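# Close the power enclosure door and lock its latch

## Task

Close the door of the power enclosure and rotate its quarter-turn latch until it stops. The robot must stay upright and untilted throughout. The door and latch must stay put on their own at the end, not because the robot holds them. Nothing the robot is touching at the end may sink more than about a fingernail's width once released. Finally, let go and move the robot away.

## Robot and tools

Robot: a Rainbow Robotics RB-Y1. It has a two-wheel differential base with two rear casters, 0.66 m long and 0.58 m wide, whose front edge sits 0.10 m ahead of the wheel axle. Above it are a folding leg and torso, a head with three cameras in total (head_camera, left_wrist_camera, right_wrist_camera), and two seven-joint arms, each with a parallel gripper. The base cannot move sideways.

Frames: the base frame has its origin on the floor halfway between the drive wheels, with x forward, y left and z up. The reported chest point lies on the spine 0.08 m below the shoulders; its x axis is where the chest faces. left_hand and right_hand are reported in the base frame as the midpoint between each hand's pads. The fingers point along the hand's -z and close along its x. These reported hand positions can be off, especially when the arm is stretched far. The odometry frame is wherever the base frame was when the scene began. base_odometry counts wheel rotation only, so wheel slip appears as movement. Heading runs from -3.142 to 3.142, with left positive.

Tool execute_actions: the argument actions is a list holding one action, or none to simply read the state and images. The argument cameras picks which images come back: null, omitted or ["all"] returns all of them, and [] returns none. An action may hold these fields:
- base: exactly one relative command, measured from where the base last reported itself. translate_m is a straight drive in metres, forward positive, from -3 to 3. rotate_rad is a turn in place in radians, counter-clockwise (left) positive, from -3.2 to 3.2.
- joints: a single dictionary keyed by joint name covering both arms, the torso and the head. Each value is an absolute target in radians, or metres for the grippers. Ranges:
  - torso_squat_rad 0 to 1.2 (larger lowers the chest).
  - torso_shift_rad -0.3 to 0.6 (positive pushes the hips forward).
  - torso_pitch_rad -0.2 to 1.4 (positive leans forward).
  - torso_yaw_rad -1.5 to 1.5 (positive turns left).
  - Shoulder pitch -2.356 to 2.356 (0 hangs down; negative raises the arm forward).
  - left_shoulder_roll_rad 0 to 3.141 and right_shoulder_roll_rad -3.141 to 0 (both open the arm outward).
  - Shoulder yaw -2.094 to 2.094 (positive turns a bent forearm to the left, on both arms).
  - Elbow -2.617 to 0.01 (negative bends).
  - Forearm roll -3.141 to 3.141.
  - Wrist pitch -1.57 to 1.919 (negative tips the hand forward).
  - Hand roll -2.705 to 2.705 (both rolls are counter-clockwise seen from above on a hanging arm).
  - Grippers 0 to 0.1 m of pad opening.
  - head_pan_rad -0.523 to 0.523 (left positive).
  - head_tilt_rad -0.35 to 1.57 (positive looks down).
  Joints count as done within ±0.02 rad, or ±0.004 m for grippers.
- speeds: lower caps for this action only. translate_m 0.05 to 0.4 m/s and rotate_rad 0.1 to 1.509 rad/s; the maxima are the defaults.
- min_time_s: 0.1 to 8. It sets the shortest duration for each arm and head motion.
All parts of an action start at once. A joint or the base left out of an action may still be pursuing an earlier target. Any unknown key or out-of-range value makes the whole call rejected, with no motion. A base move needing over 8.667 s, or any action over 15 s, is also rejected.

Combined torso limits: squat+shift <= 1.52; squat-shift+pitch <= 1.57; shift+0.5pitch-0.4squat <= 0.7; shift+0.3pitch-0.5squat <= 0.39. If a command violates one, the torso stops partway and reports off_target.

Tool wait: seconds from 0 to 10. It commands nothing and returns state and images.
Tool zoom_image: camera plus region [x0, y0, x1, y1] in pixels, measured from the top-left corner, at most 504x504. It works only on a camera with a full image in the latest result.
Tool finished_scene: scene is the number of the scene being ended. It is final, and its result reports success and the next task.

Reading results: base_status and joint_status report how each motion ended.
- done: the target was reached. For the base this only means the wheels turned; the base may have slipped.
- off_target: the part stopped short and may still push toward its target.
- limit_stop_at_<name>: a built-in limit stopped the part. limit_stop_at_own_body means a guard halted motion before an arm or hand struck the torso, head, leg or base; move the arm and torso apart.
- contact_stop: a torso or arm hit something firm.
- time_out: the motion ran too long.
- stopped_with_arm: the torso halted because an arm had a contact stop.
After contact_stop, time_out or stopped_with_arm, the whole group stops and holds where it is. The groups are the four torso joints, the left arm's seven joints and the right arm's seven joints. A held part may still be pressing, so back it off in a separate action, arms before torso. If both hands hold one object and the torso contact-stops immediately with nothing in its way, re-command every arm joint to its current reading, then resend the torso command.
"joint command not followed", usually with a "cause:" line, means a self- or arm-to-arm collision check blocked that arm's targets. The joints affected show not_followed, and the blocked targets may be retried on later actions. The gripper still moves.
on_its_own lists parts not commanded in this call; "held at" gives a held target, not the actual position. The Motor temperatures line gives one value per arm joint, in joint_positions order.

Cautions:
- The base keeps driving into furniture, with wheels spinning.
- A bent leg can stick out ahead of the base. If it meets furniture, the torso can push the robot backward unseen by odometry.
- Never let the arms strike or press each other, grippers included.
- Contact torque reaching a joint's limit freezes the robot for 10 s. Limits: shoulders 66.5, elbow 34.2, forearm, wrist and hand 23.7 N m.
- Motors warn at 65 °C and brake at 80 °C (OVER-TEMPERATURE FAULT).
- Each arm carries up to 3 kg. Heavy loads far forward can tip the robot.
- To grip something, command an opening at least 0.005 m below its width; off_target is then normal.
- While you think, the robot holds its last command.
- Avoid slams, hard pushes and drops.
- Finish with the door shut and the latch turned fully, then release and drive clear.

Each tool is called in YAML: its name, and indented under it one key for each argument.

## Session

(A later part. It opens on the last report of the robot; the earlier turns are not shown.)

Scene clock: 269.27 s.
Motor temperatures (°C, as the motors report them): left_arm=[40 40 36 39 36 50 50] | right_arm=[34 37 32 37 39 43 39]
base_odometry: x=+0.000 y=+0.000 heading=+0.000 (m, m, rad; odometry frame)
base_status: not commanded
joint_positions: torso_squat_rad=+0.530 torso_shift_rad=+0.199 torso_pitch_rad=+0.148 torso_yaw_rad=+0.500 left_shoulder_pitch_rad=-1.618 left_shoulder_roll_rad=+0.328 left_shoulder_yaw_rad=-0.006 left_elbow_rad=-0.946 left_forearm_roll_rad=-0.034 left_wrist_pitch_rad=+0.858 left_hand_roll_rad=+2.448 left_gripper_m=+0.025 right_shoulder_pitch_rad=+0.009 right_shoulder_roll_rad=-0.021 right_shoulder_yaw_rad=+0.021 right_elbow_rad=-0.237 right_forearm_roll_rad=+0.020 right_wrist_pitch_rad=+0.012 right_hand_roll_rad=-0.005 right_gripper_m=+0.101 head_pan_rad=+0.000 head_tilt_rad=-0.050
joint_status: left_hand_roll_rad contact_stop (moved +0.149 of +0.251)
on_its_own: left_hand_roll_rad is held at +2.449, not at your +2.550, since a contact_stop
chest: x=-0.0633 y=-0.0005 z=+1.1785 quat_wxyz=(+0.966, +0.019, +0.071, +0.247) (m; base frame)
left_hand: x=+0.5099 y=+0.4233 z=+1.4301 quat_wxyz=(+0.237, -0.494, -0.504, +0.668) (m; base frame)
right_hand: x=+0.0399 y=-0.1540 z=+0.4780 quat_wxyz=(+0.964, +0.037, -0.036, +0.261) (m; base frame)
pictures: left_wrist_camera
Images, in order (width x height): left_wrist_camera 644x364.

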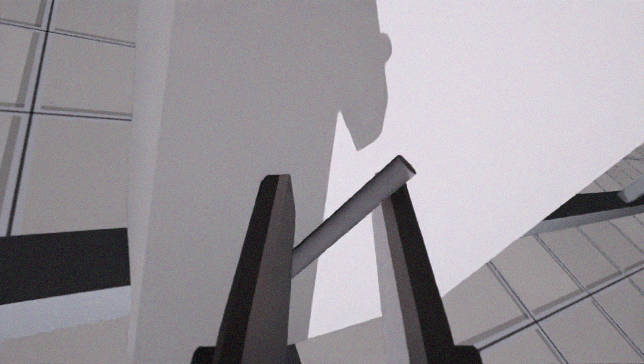

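execute_actions:
  actions:
    - {"joints": {"left_gripper_m": 0.07}}
  cameras: []

execute_actions:
  actions:
    - {"joints": {"torso_shift_rad": 0.05}}
  cameras: []

execute_actions:
  actions:
    - {"joints": {"left_hand_roll_rad": 1.6, "left_shoulder_roll_rad": 0.8, "left_shoulder_pitch_rad": -1.63, "left_shoulder_yaw_rad": 0.0, "left_elbow_rad": -0.95, "left_wrist_pitch_rad": 0.85}}
  cameras: ["head_camera"]

Scene clock: 273.07 s.
Motor temperatures (°C, as the motors report them): left_arm=[40 40 36 39 36 50 50] | right_arm=[34 37 32 37 39 43 39]
base_odometry: x=+0.000 y=+0.000 heading=+0.001 (m, m, rad; odometry frame)
base_status: not commanded
joint_positions: torso_squat_rad=+0.531 torso_shift_rad=+0.198 torso_pitch_rad=+0.146 torso_yaw_rad=+0.502 left_shoulder_pitch_rad=-1.610 left_shoulder_roll_rad=+0.331 left_shoulder_yaw_rad=-0.004 left_elbow_rad=-0.942 left_forearm_roll_rad=-0.034 left_wrist_pitch_rad=+0.861 left_hand_roll_rad=+2.448 left_gripper_m=+0.059 right_shoulder_pitch_rad=+0.009 right_shoulder_roll_rad=-0.021 right_shoulder_yaw_rad=+0.021 right_elbow_rad=-0.237 right_forearm_roll_rad=+0.020 right_wrist_pitch_rad=+0.012 right_hand_roll_rad=-0.005 right_gripper_m=+0.101 head_pan_rad=+0.000 head_tilt_rad=-0.050
joint_status: left_gripper_m off_target (ended at +0.059, target +0.070)
on_its_own: left_hand_roll_rad is held at +2.449, not at your +2.550, since a contact_stop
chest: x=-0.0646 y=+0.0003 z=+1.1786 quat_wxyz=(+0.966, +0.018, +0.071, +0.248) (m; base frame)
left_hand: x=+0.5070 y=+0.4308 z=+1.4246 quat_wxyz=(+0.234, -0.490, -0.503, +0.673) (m; base frame)
right_hand: x=+0.0401 y=-0.1541 z=+0.4785 quat_wxyz=(+0.964, +0.036, -0.037, +0.262) (m; base frame)
pictures: none
No camera images: the call's "cameras" was empty. Leave "cameras" out to get every camera's image.

Scene clock: 274.83 s.
Motor temperatures (°C, as the motors report them): left_arm=[40 40 36 39 36 49 50] | right_arm=[34 37 32 37 39 43 39]
base_odometry: x=+0.000 y=+0.000 heading=+0.000 (m, m, rad; odometry frame)
base_status: not commanded
joint_positions: torso_squat_rad=+0.530 torso_shift_rad=+0.050 torso_pitch_rad=+0.150 torso_yaw_rad=+0.500 left_shoulder_pitch_rad=-1.617 left_shoulder_roll_rad=+0.329 left_shoulder_yaw_rad=-0.005 left_elbow_rad=-0.945 left_forearm_roll_rad=-0.034 left_wrist_pitch_rad=+0.857 left_hand_roll_rad=+2.449 left_gripper_m=+0.070 right_shoulder_pitch_rad=+0.009 right_shoulder_roll_rad=-0.021 right_shoulder_yaw_rad=+0.021 right_elbow_rad=-0.237 right_forearm_roll_rad=+0.020 right_wrist_pitch_rad=+0.012 right_hand_roll_rad=-0.005 right_gripper_m=+0.101 head_pan_rad=+0.000 head_tilt_rad=-0.050
joint_status: all done
on_its_own: left_hand_roll_rad is held at +2.449, not at your +2.550, since a contact_stop; left_gripper_m moved +0.011 to your old target +0.070
chest: x=-0.1517 y=-0.0001 z=+1.1897 quat_wxyz=(+0.966, +0.019, +0.072, +0.247) (m; base frame)
left_hand: x=+0.4222 y=+0.4242 z=+1.4395 quat_wxyz=(+0.237, -0.494, -0.503, +0.669) (m; base frame)
right_hand: x=-0.0501 y=-0.1541 z=+0.4890 quat_wxyz=(+0.964, +0.037, -0.035, +0.261) (m; base frame)
pictures: none
No camera images: the call's "cameras" was empty. Leave "cameras" out to get every camera's image.

Scene clock: 276.17 s.
Motor temperatures (°C, as the motors report them): left_arm=[40 40 36 39 36 49 50] | right_arm=[34 37 32 37 39 43 39]
base_odometry: x=+0.000 y=+0.000 heading=+0.000 (m, m, rad; odometry frame)
base_status: not commanded
joint_positions: torso_squat_rad=+0.530 torso_shift_rad=+0.050 torso_pitch_rad=+0.150 torso_yaw_rad=+0.500 left_shoulder_pitch_rad=-1.630 left_shoulder_roll_rad=+0.800 left_shoulder_yaw_rad=+0.000 left_elbow_rad=-0.950 left_forearm_roll_rad=-0.034 left_wrist_pitch_rad=+0.850 left_hand_roll_rad=+1.600 left_gripper_m=+0.070 right_shoulder_pitch_rad=+0.009 right_shoulder_roll_rad=-0.021 right_shoulder_yaw_rad=+0.021 right_elbow_rad=-0.237 right_forearm_roll_rad=+0.020 right_wrist_pitch_rad=+0.012 right_hand_roll_rad=-0.005 right_gripper_m=+0.101 head_pan_rad=+0.000 head_tilt_rad=-0.050
joint_status: all done
chest: x=-0.1516 y=-0.0001 z=+1.1897 quat_wxyz=(+0.966, +0.019, +0.073, +0.247) (m; base frame)
left_hand: x=+0.2366 y=+0.6420 z=+1.5826 quat_wxyz=(+0.329, -0.112, -0.769, +0.536) (m; base frame)
right_hand: x=-0.0501 y=-0.1541 z=+0.4890 quat_wxyz=(+0.964, +0.037, -0.035, +0.261) (m; base frame)
pictures: head_camera
Images, in order (width x height): head_camera 896x504.

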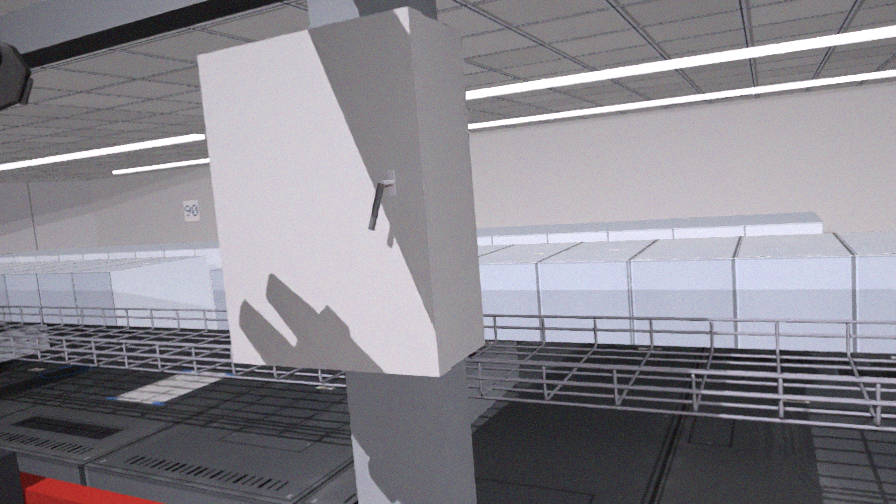

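execute_actions:
  actions:
    - {"joints": {"left_hand_roll_rad": 1.6, "left_shoulder_roll_rad": 0.315, "torso_squat_rad": 0.56, "left_gripper_m": 0.06}}
  cameras: []

execute_actions:
  actions:
    - {"joints": {"torso_shift_rad": 0.195}}
  cameras: ["left_wrist_camera"]

Scene clock: 279.17 s.
Motor temperatures (°C, as the motors report them): left_arm=[40 40 36 39 36 49 50] | right_arm=[34 37 32 37 39 43 39]
base_odometry: x=+0.000 y=+0.000 heading=+0.000 (m, m, rad; odometry frame)
base_status: not commanded
joint_positions: torso_squat_rad=+0.560 torso_shift_rad=+0.050 torso_pitch_rad=+0.150 torso_yaw_rad=+0.500 left_shoulder_pitch_rad=-1.630 left_shoulder_roll_rad=+0.315 left_shoulder_yaw_rad=+0.000 left_elbow_rad=-0.950 left_forearm_roll_rad=-0.033 left_wrist_pitch_rad=+0.850 left_hand_roll_rad=+1.600 left_gripper_m=+0.060 right_shoulder_pitch_rad=+0.009 right_shoulder_roll_rad=-0.021 right_shoulder_yaw_rad=+0.021 right_elbow_rad=-0.237 right_forearm_roll_rad=+0.020 right_wrist_pitch_rad=+0.012 right_hand_roll_rad=-0.005 right_gripper_m=+0.101 head_pan_rad=+0.000 head_tilt_rad=-0.050
joint_status: all done
chest: x=-0.1521 y=-0.0001 z=+1.1788 quat_wxyz=(+0.966, +0.019, +0.073, +0.247) (m; base frame)
left_hand: x=+0.4242 y=+0.4113 z=+1.4369 quat_wxyz=(+0.491, -0.254, -0.664, +0.503) (m; base frame)
right_hand: x=-0.0507 y=-0.1541 z=+0.4781 quat_wxyz=(+0.964, +0.037, -0.035, +0.261) (m; base frame)
pictures: none
No camera images: the call's "cameras" was empty. Leave "cameras" out to get every camera's image.

Scene clock: 281.03 s.
Motor temperatures (°C, as the motors report them): left_arm=[40 40 36 39 36 48 50] | right_arm=[34 37 32 37 39 43 39]
base_odometry: x=+0.000 y=+0.000 heading=+0.001 (m, m, rad; odometry frame)
base_status: not commanded
joint_positions: torso_squat_rad=+0.561 torso_shift_rad=+0.193 torso_pitch_rad=+0.146 torso_yaw_rad=+0.501 left_shoulder_pitch_rad=-1.629 left_shoulder_roll_rad=+0.315 left_shoulder_yaw_rad=+0.000 left_elbow_rad=-0.951 left_forearm_roll_rad=-0.033 left_wrist_pitch_rad=+0.852 left_hand_roll_rad=+1.600 left_gripper_m=+0.060 right_shoulder_pitch_rad=+0.009 right_shoulder_roll_rad=-0.021 right_shoulder_yaw_rad=+0.021 right_elbow_rad=-0.237 right_forearm_roll_rad=+0.020 right_wrist_pitch_rad=+0.012 right_hand_roll_rad=-0.005 right_gripper_m=+0.101 head_pan_rad=+0.000 head_tilt_rad=-0.050
joint_status: all done
chest: x=-0.0691 y=-0.0003 z=+1.1685 quat_wxyz=(+0.966, +0.018, +0.071, +0.247) (m; base frame)
left_hand: x=+0.5059 y=+0.4118 z=+1.4283 quat_wxyz=(+0.490, -0.255, -0.665, +0.503) (m; base frame)
right_hand: x=+0.0350 y=-0.1540 z=+0.4681 quat_wxyz=(+0.964, +0.036, -0.037, +0.261) (m; base frame)
pictures: left_wrist_camera
Images, in order (width x height): left_wrist_camera 644x364.

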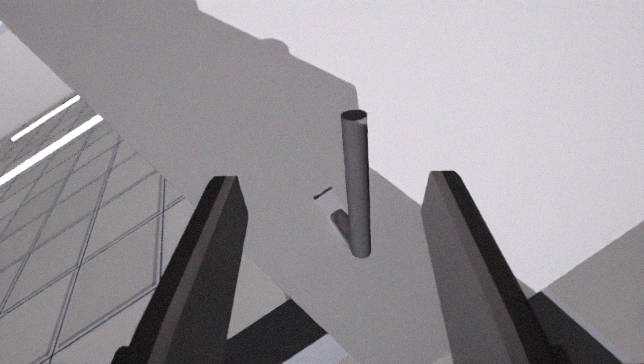

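execute_actions:
  actions:
    - {"joints": {"left_gripper_m": 0.0}}
  cameras: []

execute_actions:
  actions:
    - {"joints": {"left_hand_roll_rad": 2.65}, "min_time_s": 3.5}
  cameras: ["left_wrist_camera"]

Scene clock: 283.60 s.
Motor temperatures (°C, as the motors report them): left_arm=[40 40 36 39 36 48 50] | right_arm=[34 37 32 37 39 43 39]
base_odometry: x=+0.000 y=+0.000 heading=+0.001 (m, m, rad; odometry frame)
base_status: not commanded
joint_positions: torso_squat_rad=+0.560 torso_shift_rad=+0.194 torso_pitch_rad=+0.149 torso_yaw_rad=+0.501 left_shoulder_pitch_rad=-1.631 left_shoulder_roll_rad=+0.322 left_shoulder_yaw_rad=+0.003 left_elbow_rad=-0.951 left_forearm_roll_rad=-0.035 left_wrist_pitch_rad=+0.849 left_hand_roll_rad=+1.600 left_gripper_m=+0.006 right_shoulder_pitch_rad=+0.009 right_shoulder_roll_rad=-0.021 right_shoulder_yaw_rad=+0.021 right_elbow_rad=-0.237 right_forearm_roll_rad=+0.020 right_wrist_pitch_rad=+0.012 right_hand_roll_rad=-0.005 right_gripper_m=+0.101 head_pan_rad=+0.000 head_tilt_rad=-0.050
joint_status: left_gripper_m off_target (ended at +0.006, target +0.000)
chest: x=-0.0677 y=+0.0004 z=+1.1684 quat_wxyz=(+0.966, +0.018, +0.072, +0.247) (m; base frame)
left_hand: x=+0.5056 y=+0.4167 z=+1.4306 quat_wxyz=(+0.487, -0.253, -0.667, +0.504) (m; base frame)
right_hand: x=+0.0349 y=-0.1540 z=+0.4679 quat_wxyz=(+0.964, +0.036, -0.036, +0.262) (m; base frame)
pictures: none
No camera images: the call's "cameras" was empty. Leave "cameras" out to get every camera's image.

Scene clock: 287.40 s.
Motor temperatures (°C, as the motors report them): left_arm=[39 40 36 39 37 47 50] | right_arm=[34 37 32 37 39 43 39]
base_odometry: x=+0.000 y=+0.000 heading=+0.001 (m, m, rad; odometry frame)
base_status: not commanded
joint_positions: torso_squat_rad=+0.560 torso_shift_rad=+0.194 torso_pitch_rad=+0.148 torso_yaw_rad=+0.501 left_shoulder_pitch_rad=-1.630 left_shoulder_roll_rad=+0.319 left_shoulder_yaw_rad=+0.001 left_elbow_rad=-0.951 left_forearm_roll_rad=-0.035 left_wrist_pitch_rad=+0.851 left_hand_roll_rad=+2.649 left_gripper_m=+0.024 right_shoulder_pitch_rad=+0.009 right_shoulder_roll_rad=-0.021 right_shoulder_yaw_rad=+0.021 right_elbow_rad=-0.237 right_forearm_roll_rad=+0.020 right_wrist_pitch_rad=+0.012 right_hand_roll_rad=-0.005 right_gripper_m=+0.101 head_pan_rad=+0.000 head_tilt_rad=-0.050
joint_status: all done
chest: x=-0.0681 y=+0.0000 z=+1.1684 quat_wxyz=(+0.966, +0.018, +0.072, +0.247) (m; base frame)
left_hand: x=+0.5062 y=+0.4144 z=+1.4290 quat_wxyz=(+0.171, -0.553, -0.449, +0.681) (m; base frame)
right_hand: x=+0.0349 y=-0.1540 z=+0.4679 quat_wxyz=(+0.964, +0.036, -0.036, +0.262) (m; base frame)
pictures: left_wrist_camera
Images, in order (width x height): left_wrist_camera 644x364.

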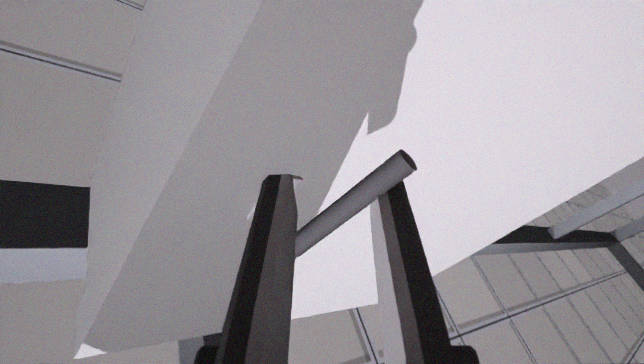

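execute_actions:
  actions:
    - {"joints": {"left_gripper_m": 0.07}}
  cameras: []

execute_actions:
  actions:
    - {"joints": {"torso_shift_rad": 0.05}}
  cameras: []

execute_actions:
  actions:
    - {"joints": {"left_hand_roll_rad": 1.8, "left_shoulder_roll_rad": 0.8}}
  cameras: ["head_camera"]

Scene clock: 290.63 s.
Motor temperatures (°C, as the motors report them): left_arm=[39 40 35 39 37 47 50] | right_arm=[34 37 32 37 39 43 39]
base_odometry: x=+0.000 y=+0.000 heading=+0.001 (m, m, rad; odometry frame)
base_status: not commanded
joint_positions: torso_squat_rad=+0.560 torso_shift_rad=+0.194 torso_pitch_rad=+0.147 torso_yaw_rad=+0.501 left_shoulder_pitch_rad=-1.628 left_shoulder_roll_rad=+0.319 left_shoulder_yaw_rad=+0.002 left_elbow_rad=-0.950 left_forearm_roll_rad=-0.034 left_wrist_pitch_rad=+0.852 left_hand_roll_rad=+2.650 left_gripper_m=+0.068 right_shoulder_pitch_rad=+0.009 right_shoulder_roll_rad=-0.021 right_shoulder_yaw_rad=+0.021 right_elbow_rad=-0.237 right_forearm_roll_rad=+0.020 right_wrist_pitch_rad=+0.012 right_hand_roll_rad=-0.005 right_gripper_m=+0.101 head_pan_rad=+0.000 head_tilt_rad=-0.050
joint_status: all done
chest: x=-0.0686 y=+0.0002 z=+1.1684 quat_wxyz=(+0.966, +0.018, +0.071, +0.247) (m; base frame)
left_hand: x=+0.5055 y=+0.4162 z=+1.4271 quat_wxyz=(+0.170, -0.552, -0.448, +0.682) (m; base frame)
right_hand: x=+0.0350 y=-0.1540 z=+0.4681 quat_wxyz=(+0.964, +0.036, -0.036, +0.262) (m; base frame)
pictures: none
No camera images: the call's "cameras" was empty. Leave "cameras" out to get every camera's image.

Scene clock: 292.37 s.
Motor temperatures (°C, as the motors report them): left_arm=[39 40 35 39 37 47 50] | right_arm=[34 37 32 37 39 43 39]
base_odometry: x=+0.000 y=+0.000 heading=+0.000 (m, m, rad; odometry frame)
base_status: not commanded
joint_positions: torso_squat_rad=+0.560 torso_shift_rad=+0.050 torso_pitch_rad=+0.150 torso_yaw_rad=+0.500 left_shoulder_pitch_rad=-1.630 left_shoulder_roll_rad=+0.315 left_shoulder_yaw_rad=+0.000 left_elbow_rad=-0.950 left_forearm_roll_rad=-0.034 left_wrist_pitch_rad=+0.850 left_hand_roll_rad=+2.650 left_gripper_m=+0.070 right_shoulder_pitch_rad=+0.009 right_shoulder_roll_rad=-0.021 right_shoulder_yaw_rad=+0.021 right_elbow_rad=-0.237 right_forearm_roll_rad=+0.020 right_wrist_pitch_rad=+0.012 right_hand_roll_rad=-0.005 right_gripper_m=+0.101 head_pan_rad=+0.000 head_tilt_rad=-0.050
joint_status: all done
chest: x=-0.1522 y=-0.0001 z=+1.1788 quat_wxyz=(+0.966, +0.019, +0.072, +0.247) (m; base frame)
left_hand: x=+0.4239 y=+0.4119 z=+1.4369 quat_wxyz=(+0.172, -0.553, -0.447, +0.682) (m; base frame)
right_hand: x=-0.0506 y=-0.1541 z=+0.4781 quat_wxyz=(+0.964, +0.037, -0.035, +0.261) (m; base frame)
pictures: none
No camera images: the call's "cameras" was empty. Leave "cameras" out to get every camera's image.

Scene clock: 293.53 s.
Motor temperatures (°C, as the motors report them): left_arm=[39 40 35 39 37 47 50] | right_arm=[34 37 32 37 39 43 39]
base_odometry: x=+0.000 y=+0.000 heading=+0.000 (m, m, rad; odometry frame)
base_status: not commanded
joint_positions: torso_squat_rad=+0.560 torso_shift_rad=+0.050 torso_pitch_rad=+0.150 torso_yaw_rad=+0.500 left_shoulder_pitch_rad=-1.630 left_shoulder_roll_rad=+0.800 left_shoulder_yaw_rad=+0.000 left_elbow_rad=-0.950 left_forearm_roll_rad=-0.034 left_wrist_pitch_rad=+0.850 left_hand_roll_rad=+1.800 left_gripper_m=+0.070 right_shoulder_pitch_rad=+0.009 right_shoulder_roll_rad=-0.021 right_shoulder_yaw_rad=+0.021 right_elbow_rad=-0.237 right_forearm_roll_rad=+0.020 right_wrist_pitch_rad=+0.012 right_hand_roll_rad=-0.005 right_gripper_m=+0.101 head_pan_rad=+0.000 head_tilt_rad=-0.050
joint_status: all done
chest: x=-0.1522 y=-0.0001 z=+1.1788 quat_wxyz=(+0.966, +0.019, +0.073, +0.247) (m; base frame)
left_hand: x=+0.2361 y=+0.6419 z=+1.5717 quat_wxyz=(+0.274, -0.188, -0.754, +0.566) (m; base frame)
right_hand: x=-0.0507 y=-0.1541 z=+0.4781 quat_wxyz=(+0.964, +0.037, -0.035, +0.261) (m; base frame)
pictures: head_camera
Images, in order (width x height): head_camera 896x504.

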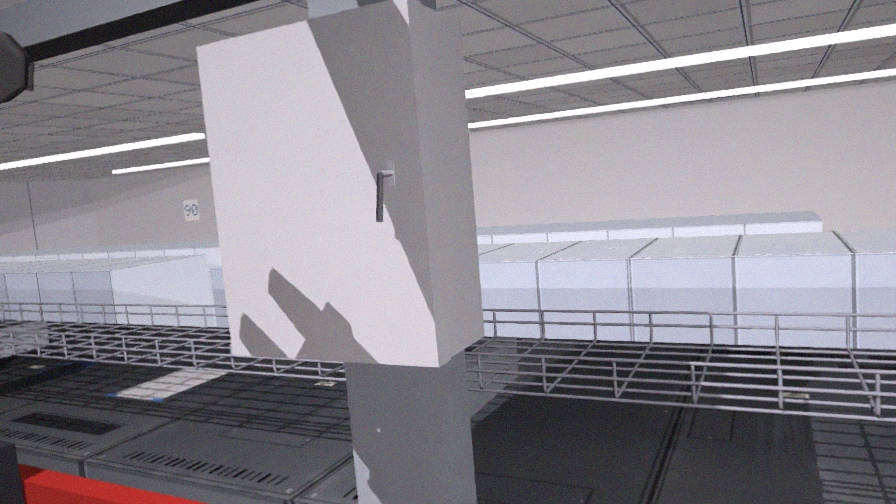

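execute_actions:
  actions:
    - {"joints": {"left_hand_roll_rad": 1.8, "left_shoulder_roll_rad": 0.31, "left_gripper_m": 0.06}}
  cameras: []

execute_actions:
  actions:
    - {"joints": {"torso_shift_rad": 0.19}}
  cameras: ["left_wrist_camera"]

execute_actions:
  actions:
    - {"joints": {"left_gripper_m": 0.0}}
  cameras: []

execute_actions:
  actions:
    - {"joints": {"left_hand_roll_rad": 2.6}, "min_time_s": 3}
  cameras: ["left_wrist_camera"]

execute_actions:
  actions:
    - {"joints": {"left_gripper_m": 0.07}}
  cameras: []

execute_actions:
  actions:
    - {"joints": {"torso_shift_rad": 0.0}}
  cameras: []

execute_actions:
  actions:
    - {"joints": {"left_hand_roll_rad": 0.0, "left_shoulder_roll_rad": 0.8}}
  cameras: ["head_camera"]

Scene clock: 298.57 s.
Motor temperatures (°C, as the motors report them): left_arm=[39 40 35 39 37 46 50] | right_arm=[34 37 32 37 39 43 39]
base_odometry: x=+0.000 y=+0.000 heading=+0.000 (m, m, rad; odometry frame)
base_status: not commanded
joint_positions: torso_squat_rad=+0.560 torso_shift_rad=+0.050 torso_pitch_rad=+0.150 torso_yaw_rad=+0.500 left_shoulder_pitch_rad=-1.630 left_shoulder_roll_rad=+0.310 left_shoulder_yaw_rad=+0.000 left_elbow_rad=-0.950 left_forearm_roll_rad=-0.033 left_wrist_pitch_rad=+0.850 left_hand_roll_rad=+1.800 left_gripper_m=+0.060 right_shoulder_pitch_rad=+0.009 right_shoulder_roll_rad=-0.021 right_shoulder_yaw_rad=+0.021 right_elbow_rad=-0.237 right_forearm_roll_rad=+0.020 right_wrist_pitch_rad=+0.012 right_hand_roll_rad=-0.005 right_gripper_m=+0.101 head_pan_rad=+0.000 head_tilt_rad=-0.050
joint_status: all done
chest: x=-0.1521 y=-0.0001 z=+1.1788 quat_wxyz=(+0.966, +0.019, +0.073, +0.247) (m; base frame)
left_hand: x=+0.4255 y=+0.4084 z=+1.4355 quat_wxyz=(+0.440, -0.321, -0.634, +0.549) (m; base frame)
right_hand: x=-0.0507 y=-0.1541 z=+0.4781 quat_wxyz=(+0.964, +0.037, -0.035, +0.261) (m; base frame)
pictures: none
No camera images: the call's "cameras" was empty. Leave "cameras" out to get every camera's image.

Scene clock: 300.30 s.
Motor temperatures (°C, as the motors report them): left_arm=[39 40 35 39 37 46 50] | right_arm=[34 37 32 37 39 43 39]
base_odometry: x=+0.000 y=+0.000 heading=+0.001 (m, m, rad; odometry frame)
base_status: not commanded
joint_positions: torso_squat_rad=+0.560 torso_shift_rad=+0.189 torso_pitch_rad=+0.147 torso_yaw_rad=+0.501 left_shoulder_pitch_rad=-1.630 left_shoulder_roll_rad=+0.310 left_shoulder_yaw_rad=+0.000 left_elbow_rad=-0.951 left_forearm_roll_rad=-0.033 left_wrist_pitch_rad=+0.851 left_hand_roll_rad=+1.800 left_gripper_m=+0.060 right_shoulder_pitch_rad=+0.009 right_shoulder_roll_rad=-0.021 right_shoulder_yaw_rad=+0.021 right_elbow_rad=-0.237 right_forearm_roll_rad=+0.020 right_wrist_pitch_rad=+0.012 right_hand_roll_rad=-0.005 right_gripper_m=+0.101 head_pan_rad=+0.000 head_tilt_rad=-0.050
joint_status: all done
chest: x=-0.0715 y=-0.0003 z=+1.1690 quat_wxyz=(+0.966, +0.018, +0.071, +0.247) (m; base frame)
left_hand: x=+0.5050 y=+0.4088 z=+1.4273 quat_wxyz=(+0.439, -0.321, -0.634, +0.549) (m; base frame)
right_hand: x=+0.0320 y=-0.1540 z=+0.4685 quat_wxyz=(+0.964, +0.036, -0.036, +0.261) (m; base frame)
pictures: left_wrist_camera
Images, in order (width x height): left_wrist_camera 644x364.

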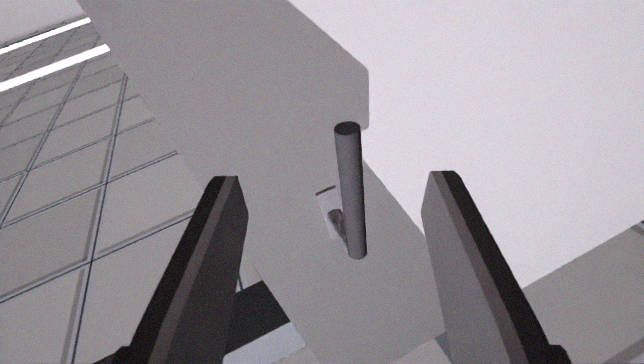

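Scene clock: 301.40 s.
Motor temperatures (°C, as the motors report them): left_arm=[39 40 35 39 37 46 50] | right_arm=[34 37 32 37 39 43 39]
base_odometry: x=+0.000 y=+0.000 heading=+0.000 (m, m, rad; odometry frame)
base_status: not commanded
joint_positions: torso_squat_rad=+0.560 torso_shift_rad=+0.190 torso_pitch_rad=+0.149 torso_yaw_rad=+0.501 left_shoulder_pitch_rad=-1.630 left_shoulder_roll_rad=+0.315 left_shoulder_yaw_rad=+0.002 left_elbow_rad=-0.950 left_forearm_roll_rad=-0.035 left_wrist_pitch_rad=+0.850 left_hand_roll_rad=+1.800 left_gripper_m=+0.006 right_shoulder_pitch_rad=+0.009 right_shoulder_roll_rad=-0.021 right_shoulder_yaw_rad=+0.021 right_elbow_rad=-0.237 right_forearm_roll_rad=+0.020 right_wrist_pitch_rad=+0.012 right_hand_roll_rad=-0.005 right_gripper_m=+0.101 head_pan_rad=+0.000 head_tilt_rad=-0.050
joint_status: left_gripper_m off_target (ended at +0.006, target +0.000)
chest: x=-0.0702 y=+0.0004 z=+1.1689 quat_wxyz=(+0.966, +0.018, +0.072, +0.247) (m; base frame)
left_hand: x=+0.5053 y=+0.4133 z=+1.4274 quat_wxyz=(+0.437, -0.320, -0.635, +0.551) (m; base frame)
right_hand: x=+0.0319 y=-0.1541 z=+0.4684 quat_wxyz=(+0.964, +0.036, -0.035, +0.261) (m; base frame)
pictures: none
No camera images: the call's "cameras" was empty. Leave "cameras" out to get every camera's image.

Scene clock: 304.70 s.
Motor temperatures (°C, as the motors report them): left_arm=[39 40 35 39 37 45 50] | right_arm=[34 37 32 37 39 43 39]
base_odometry: x=+0.000 y=+0.000 heading=+0.000 (m, m, rad; odometry frame)
base_status: not commanded
joint_positions: torso_squat_rad=+0.560 torso_shift_rad=+0.189 torso_pitch_rad=+0.149 torso_yaw_rad=+0.501 left_shoulder_pitch_rad=-1.631 left_shoulder_roll_rad=+0.315 left_shoulder_yaw_rad=+0.001 left_elbow_rad=-0.950 left_forearm_roll_rad=-0.035 left_wrist_pitch_rad=+0.850 left_hand_roll_rad=+2.599 left_gripper_m=+0.020 right_shoulder_pitch_rad=+0.009 right_shoulder_roll_rad=-0.021 right_shoulder_yaw_rad=+0.021 right_elbow_rad=-0.237 right_forearm_roll_rad=+0.020 right_wrist_pitch_rad=+0.012 right_hand_roll_rad=-0.005 right_gripper_m=+0.101 head_pan_rad=+0.000 head_tilt_rad=-0.050
joint_status: all done
chest: x=-0.0704 y=+0.0003 z=+1.1689 quat_wxyz=(+0.966, +0.018, +0.072, +0.247) (m; base frame)
left_hand: x=+0.5050 y=+0.4129 z=+1.4281 quat_wxyz=(+0.189, -0.542, -0.462, +0.677) (m; base frame)
right_hand: x=+0.0320 y=-0.1540 z=+0.4684 quat_wxyz=(+0.964, +0.036, -0.035, +0.261) (m; base frame)
pictures: left_wrist_camera
Images, in order (width x height): left_wrist_camera 644x364.

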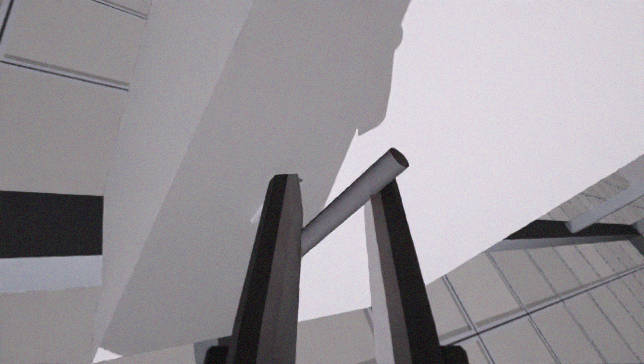

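Scene clock: 305.90 s.
Motor temperatures (°C, as the motors report them): left_arm=[39 40 35 39 37 45 50] | right_arm=[34 37 32 37 39 43 39]
base_odometry: x=+0.000 y=+0.000 heading=+0.001 (m, m, rad; odometry frame)
base_status: not commanded
joint_positions: torso_squat_rad=+0.560 torso_shift_rad=+0.189 torso_pitch_rad=+0.148 torso_yaw_rad=+0.501 left_shoulder_pitch_rad=-1.628 left_shoulder_roll_rad=+0.313 left_shoulder_yaw_rad=+0.001 left_elbow_rad=-0.950 left_forearm_roll_rad=-0.034 left_wrist_pitch_rad=+0.851 left_hand_roll_rad=+2.600 left_gripper_m=+0.068 right_shoulder_pitch_rad=+0.009 right_shoulder_roll_rad=-0.021 right_shoulder_yaw_rad=+0.021 right_elbow_rad=-0.237 right_forearm_roll_rad=+0.020 right_wrist_pitch_rad=+0.012 right_hand_roll_rad=-0.005 right_gripper_m=+0.101 head_pan_rad=+0.000 head_tilt_rad=-0.050
joint_status: all done
chest: x=-0.0712 y=+0.0002 z=+1.1690 quat_wxyz=(+0.966, +0.018, +0.072, +0.247) (m; base frame)
left_hand: x=+0.5045 y=+0.4125 z=+1.4263 quat_wxyz=(+0.189, -0.541, -0.460, +0.678) (m; base frame)
right_hand: x=+0.0320 y=-0.1540 z=+0.4686 quat_wxyz=(+0.964, +0.036, -0.036, +0.262) (m; base frame)
pictures: none
No camera images: the call's "cameras" was empty. Leave "cameras" out to get every camera's image.

Scene clock: 307.93 s.
Motor temperatures (°C, as the motors report them): left_arm=[39 40 35 39 37 45 50] | right_arm=[34 37 32 37 39 43 39]
base_odometry: x=+0.000 y=+0.000 heading=+0.000 (m, m, rad; odometry frame)
base_status: not commanded
joint_positions: torso_squat_rad=+0.560 torso_shift_rad=+0.000 torso_pitch_rad=+0.150 torso_yaw_rad=+0.500 left_shoulder_pitch_rad=-1.630 left_shoulder_roll_rad=+0.310 left_shoulder_yaw_rad=+0.000 left_elbow_rad=-0.950 left_forearm_roll_rad=-0.034 left_wrist_pitch_rad=+0.850 left_hand_roll_rad=+2.600 left_gripper_m=+0.070 right_shoulder_pitch_rad=+0.009 right_shoulder_roll_rad=-0.021 right_shoulder_yaw_rad=+0.021 right_elbow_rad=-0.237 right_forearm_roll_rad=+0.020 right_wrist_pitch_rad=+0.012 right_hand_roll_rad=-0.005 right_gripper_m=+0.101 head_pan_rad=+0.000 head_tilt_rad=-0.050
joint_status: all done
chest: x=-0.1818 y=-0.0001 z=+1.1795 quat_wxyz=(+0.966, +0.019, +0.072, +0.247) (m; base frame)
left_hand: x=+0.3955 y=+0.4091 z=+1.4363 quat_wxyz=(+0.191, -0.542, -0.459, +0.677) (m; base frame)
right_hand: x=-0.0802 y=-0.1541 z=+0.4789 quat_wxyz=(+0.964, +0.037, -0.035, +0.261) (m; base frame)
pictures: none
No camera images: the call's "cameras" was empty. Leave "cameras" out to get every camera's image.

Scene clock: 310.43 s.
Motor temperatures (°C, as the motors report them): left_arm=[39 40 35 39 37 45 50] | right_arm=[34 37 32 37 39 43 39]
base_odometry: x=+0.000 y=+0.000 heading=+0.000 (m, m, rad; odometry frame)
base_status: not commanded
joint_positions: torso_squat_rad=+0.560 torso_shift_rad=+0.000 torso_pitch_rad=+0.150 torso_yaw_rad=+0.500 left_shoulder_pitch_rad=-1.630 left_shoulder_roll_rad=+0.800 left_shoulder_yaw_rad=+0.000 left_elbow_rad=-0.950 left_forearm_roll_rad=-0.034 left_wrist_pitch_rad=+0.850 left_hand_roll_rad=+0.000 left_gripper_m=+0.070 right_shoulder_pitch_rad=+0.009 right_shoulder_roll_rad=-0.021 right_shoulder_yaw_rad=+0.021 right_elbow_rad=-0.237 right_forearm_roll_rad=+0.020 right_wrist_pitch_rad=+0.012 right_hand_roll_rad=-0.005 right_gripper_m=+0.101 head_pan_rad=+0.000 head_tilt_rad=-0.050
joint_status: all done
chest: x=-0.1818 y=-0.0001 z=+1.1795 quat_wxyz=(+0.966, +0.019, +0.073, +0.247) (m; base frame)
left_hand: x=+0.2066 y=+0.6419 z=+1.5723 quat_wxyz=(+0.614, +0.474, -0.616, +0.137) (m; base frame)
right_hand: x=-0.0803 y=-0.1541 z=+0.4788 quat_wxyz=(+0.964, +0.037, -0.035, +0.261) (m; base frame)
pictures: head_camera
Images, in order (width x height): head_camera 896x504.

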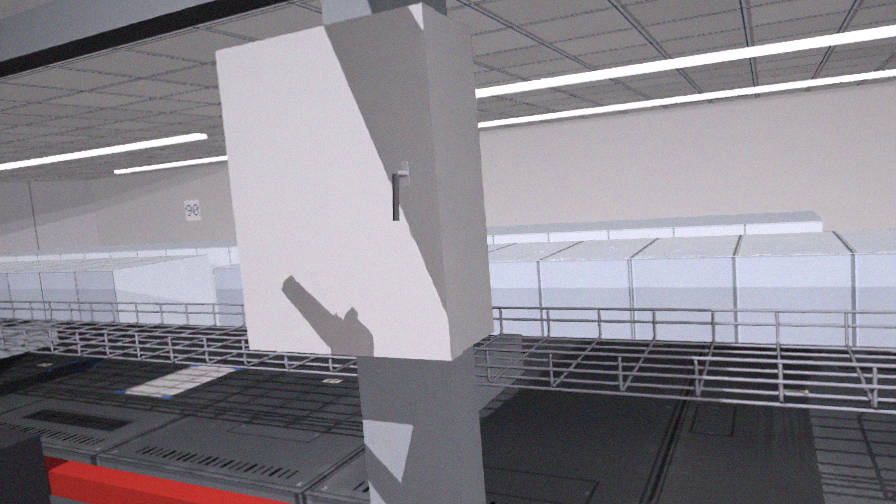

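Looks at its stop. Finishing scene 1.

finished_scene:
  scene: 1

The scene is finished: the task was done.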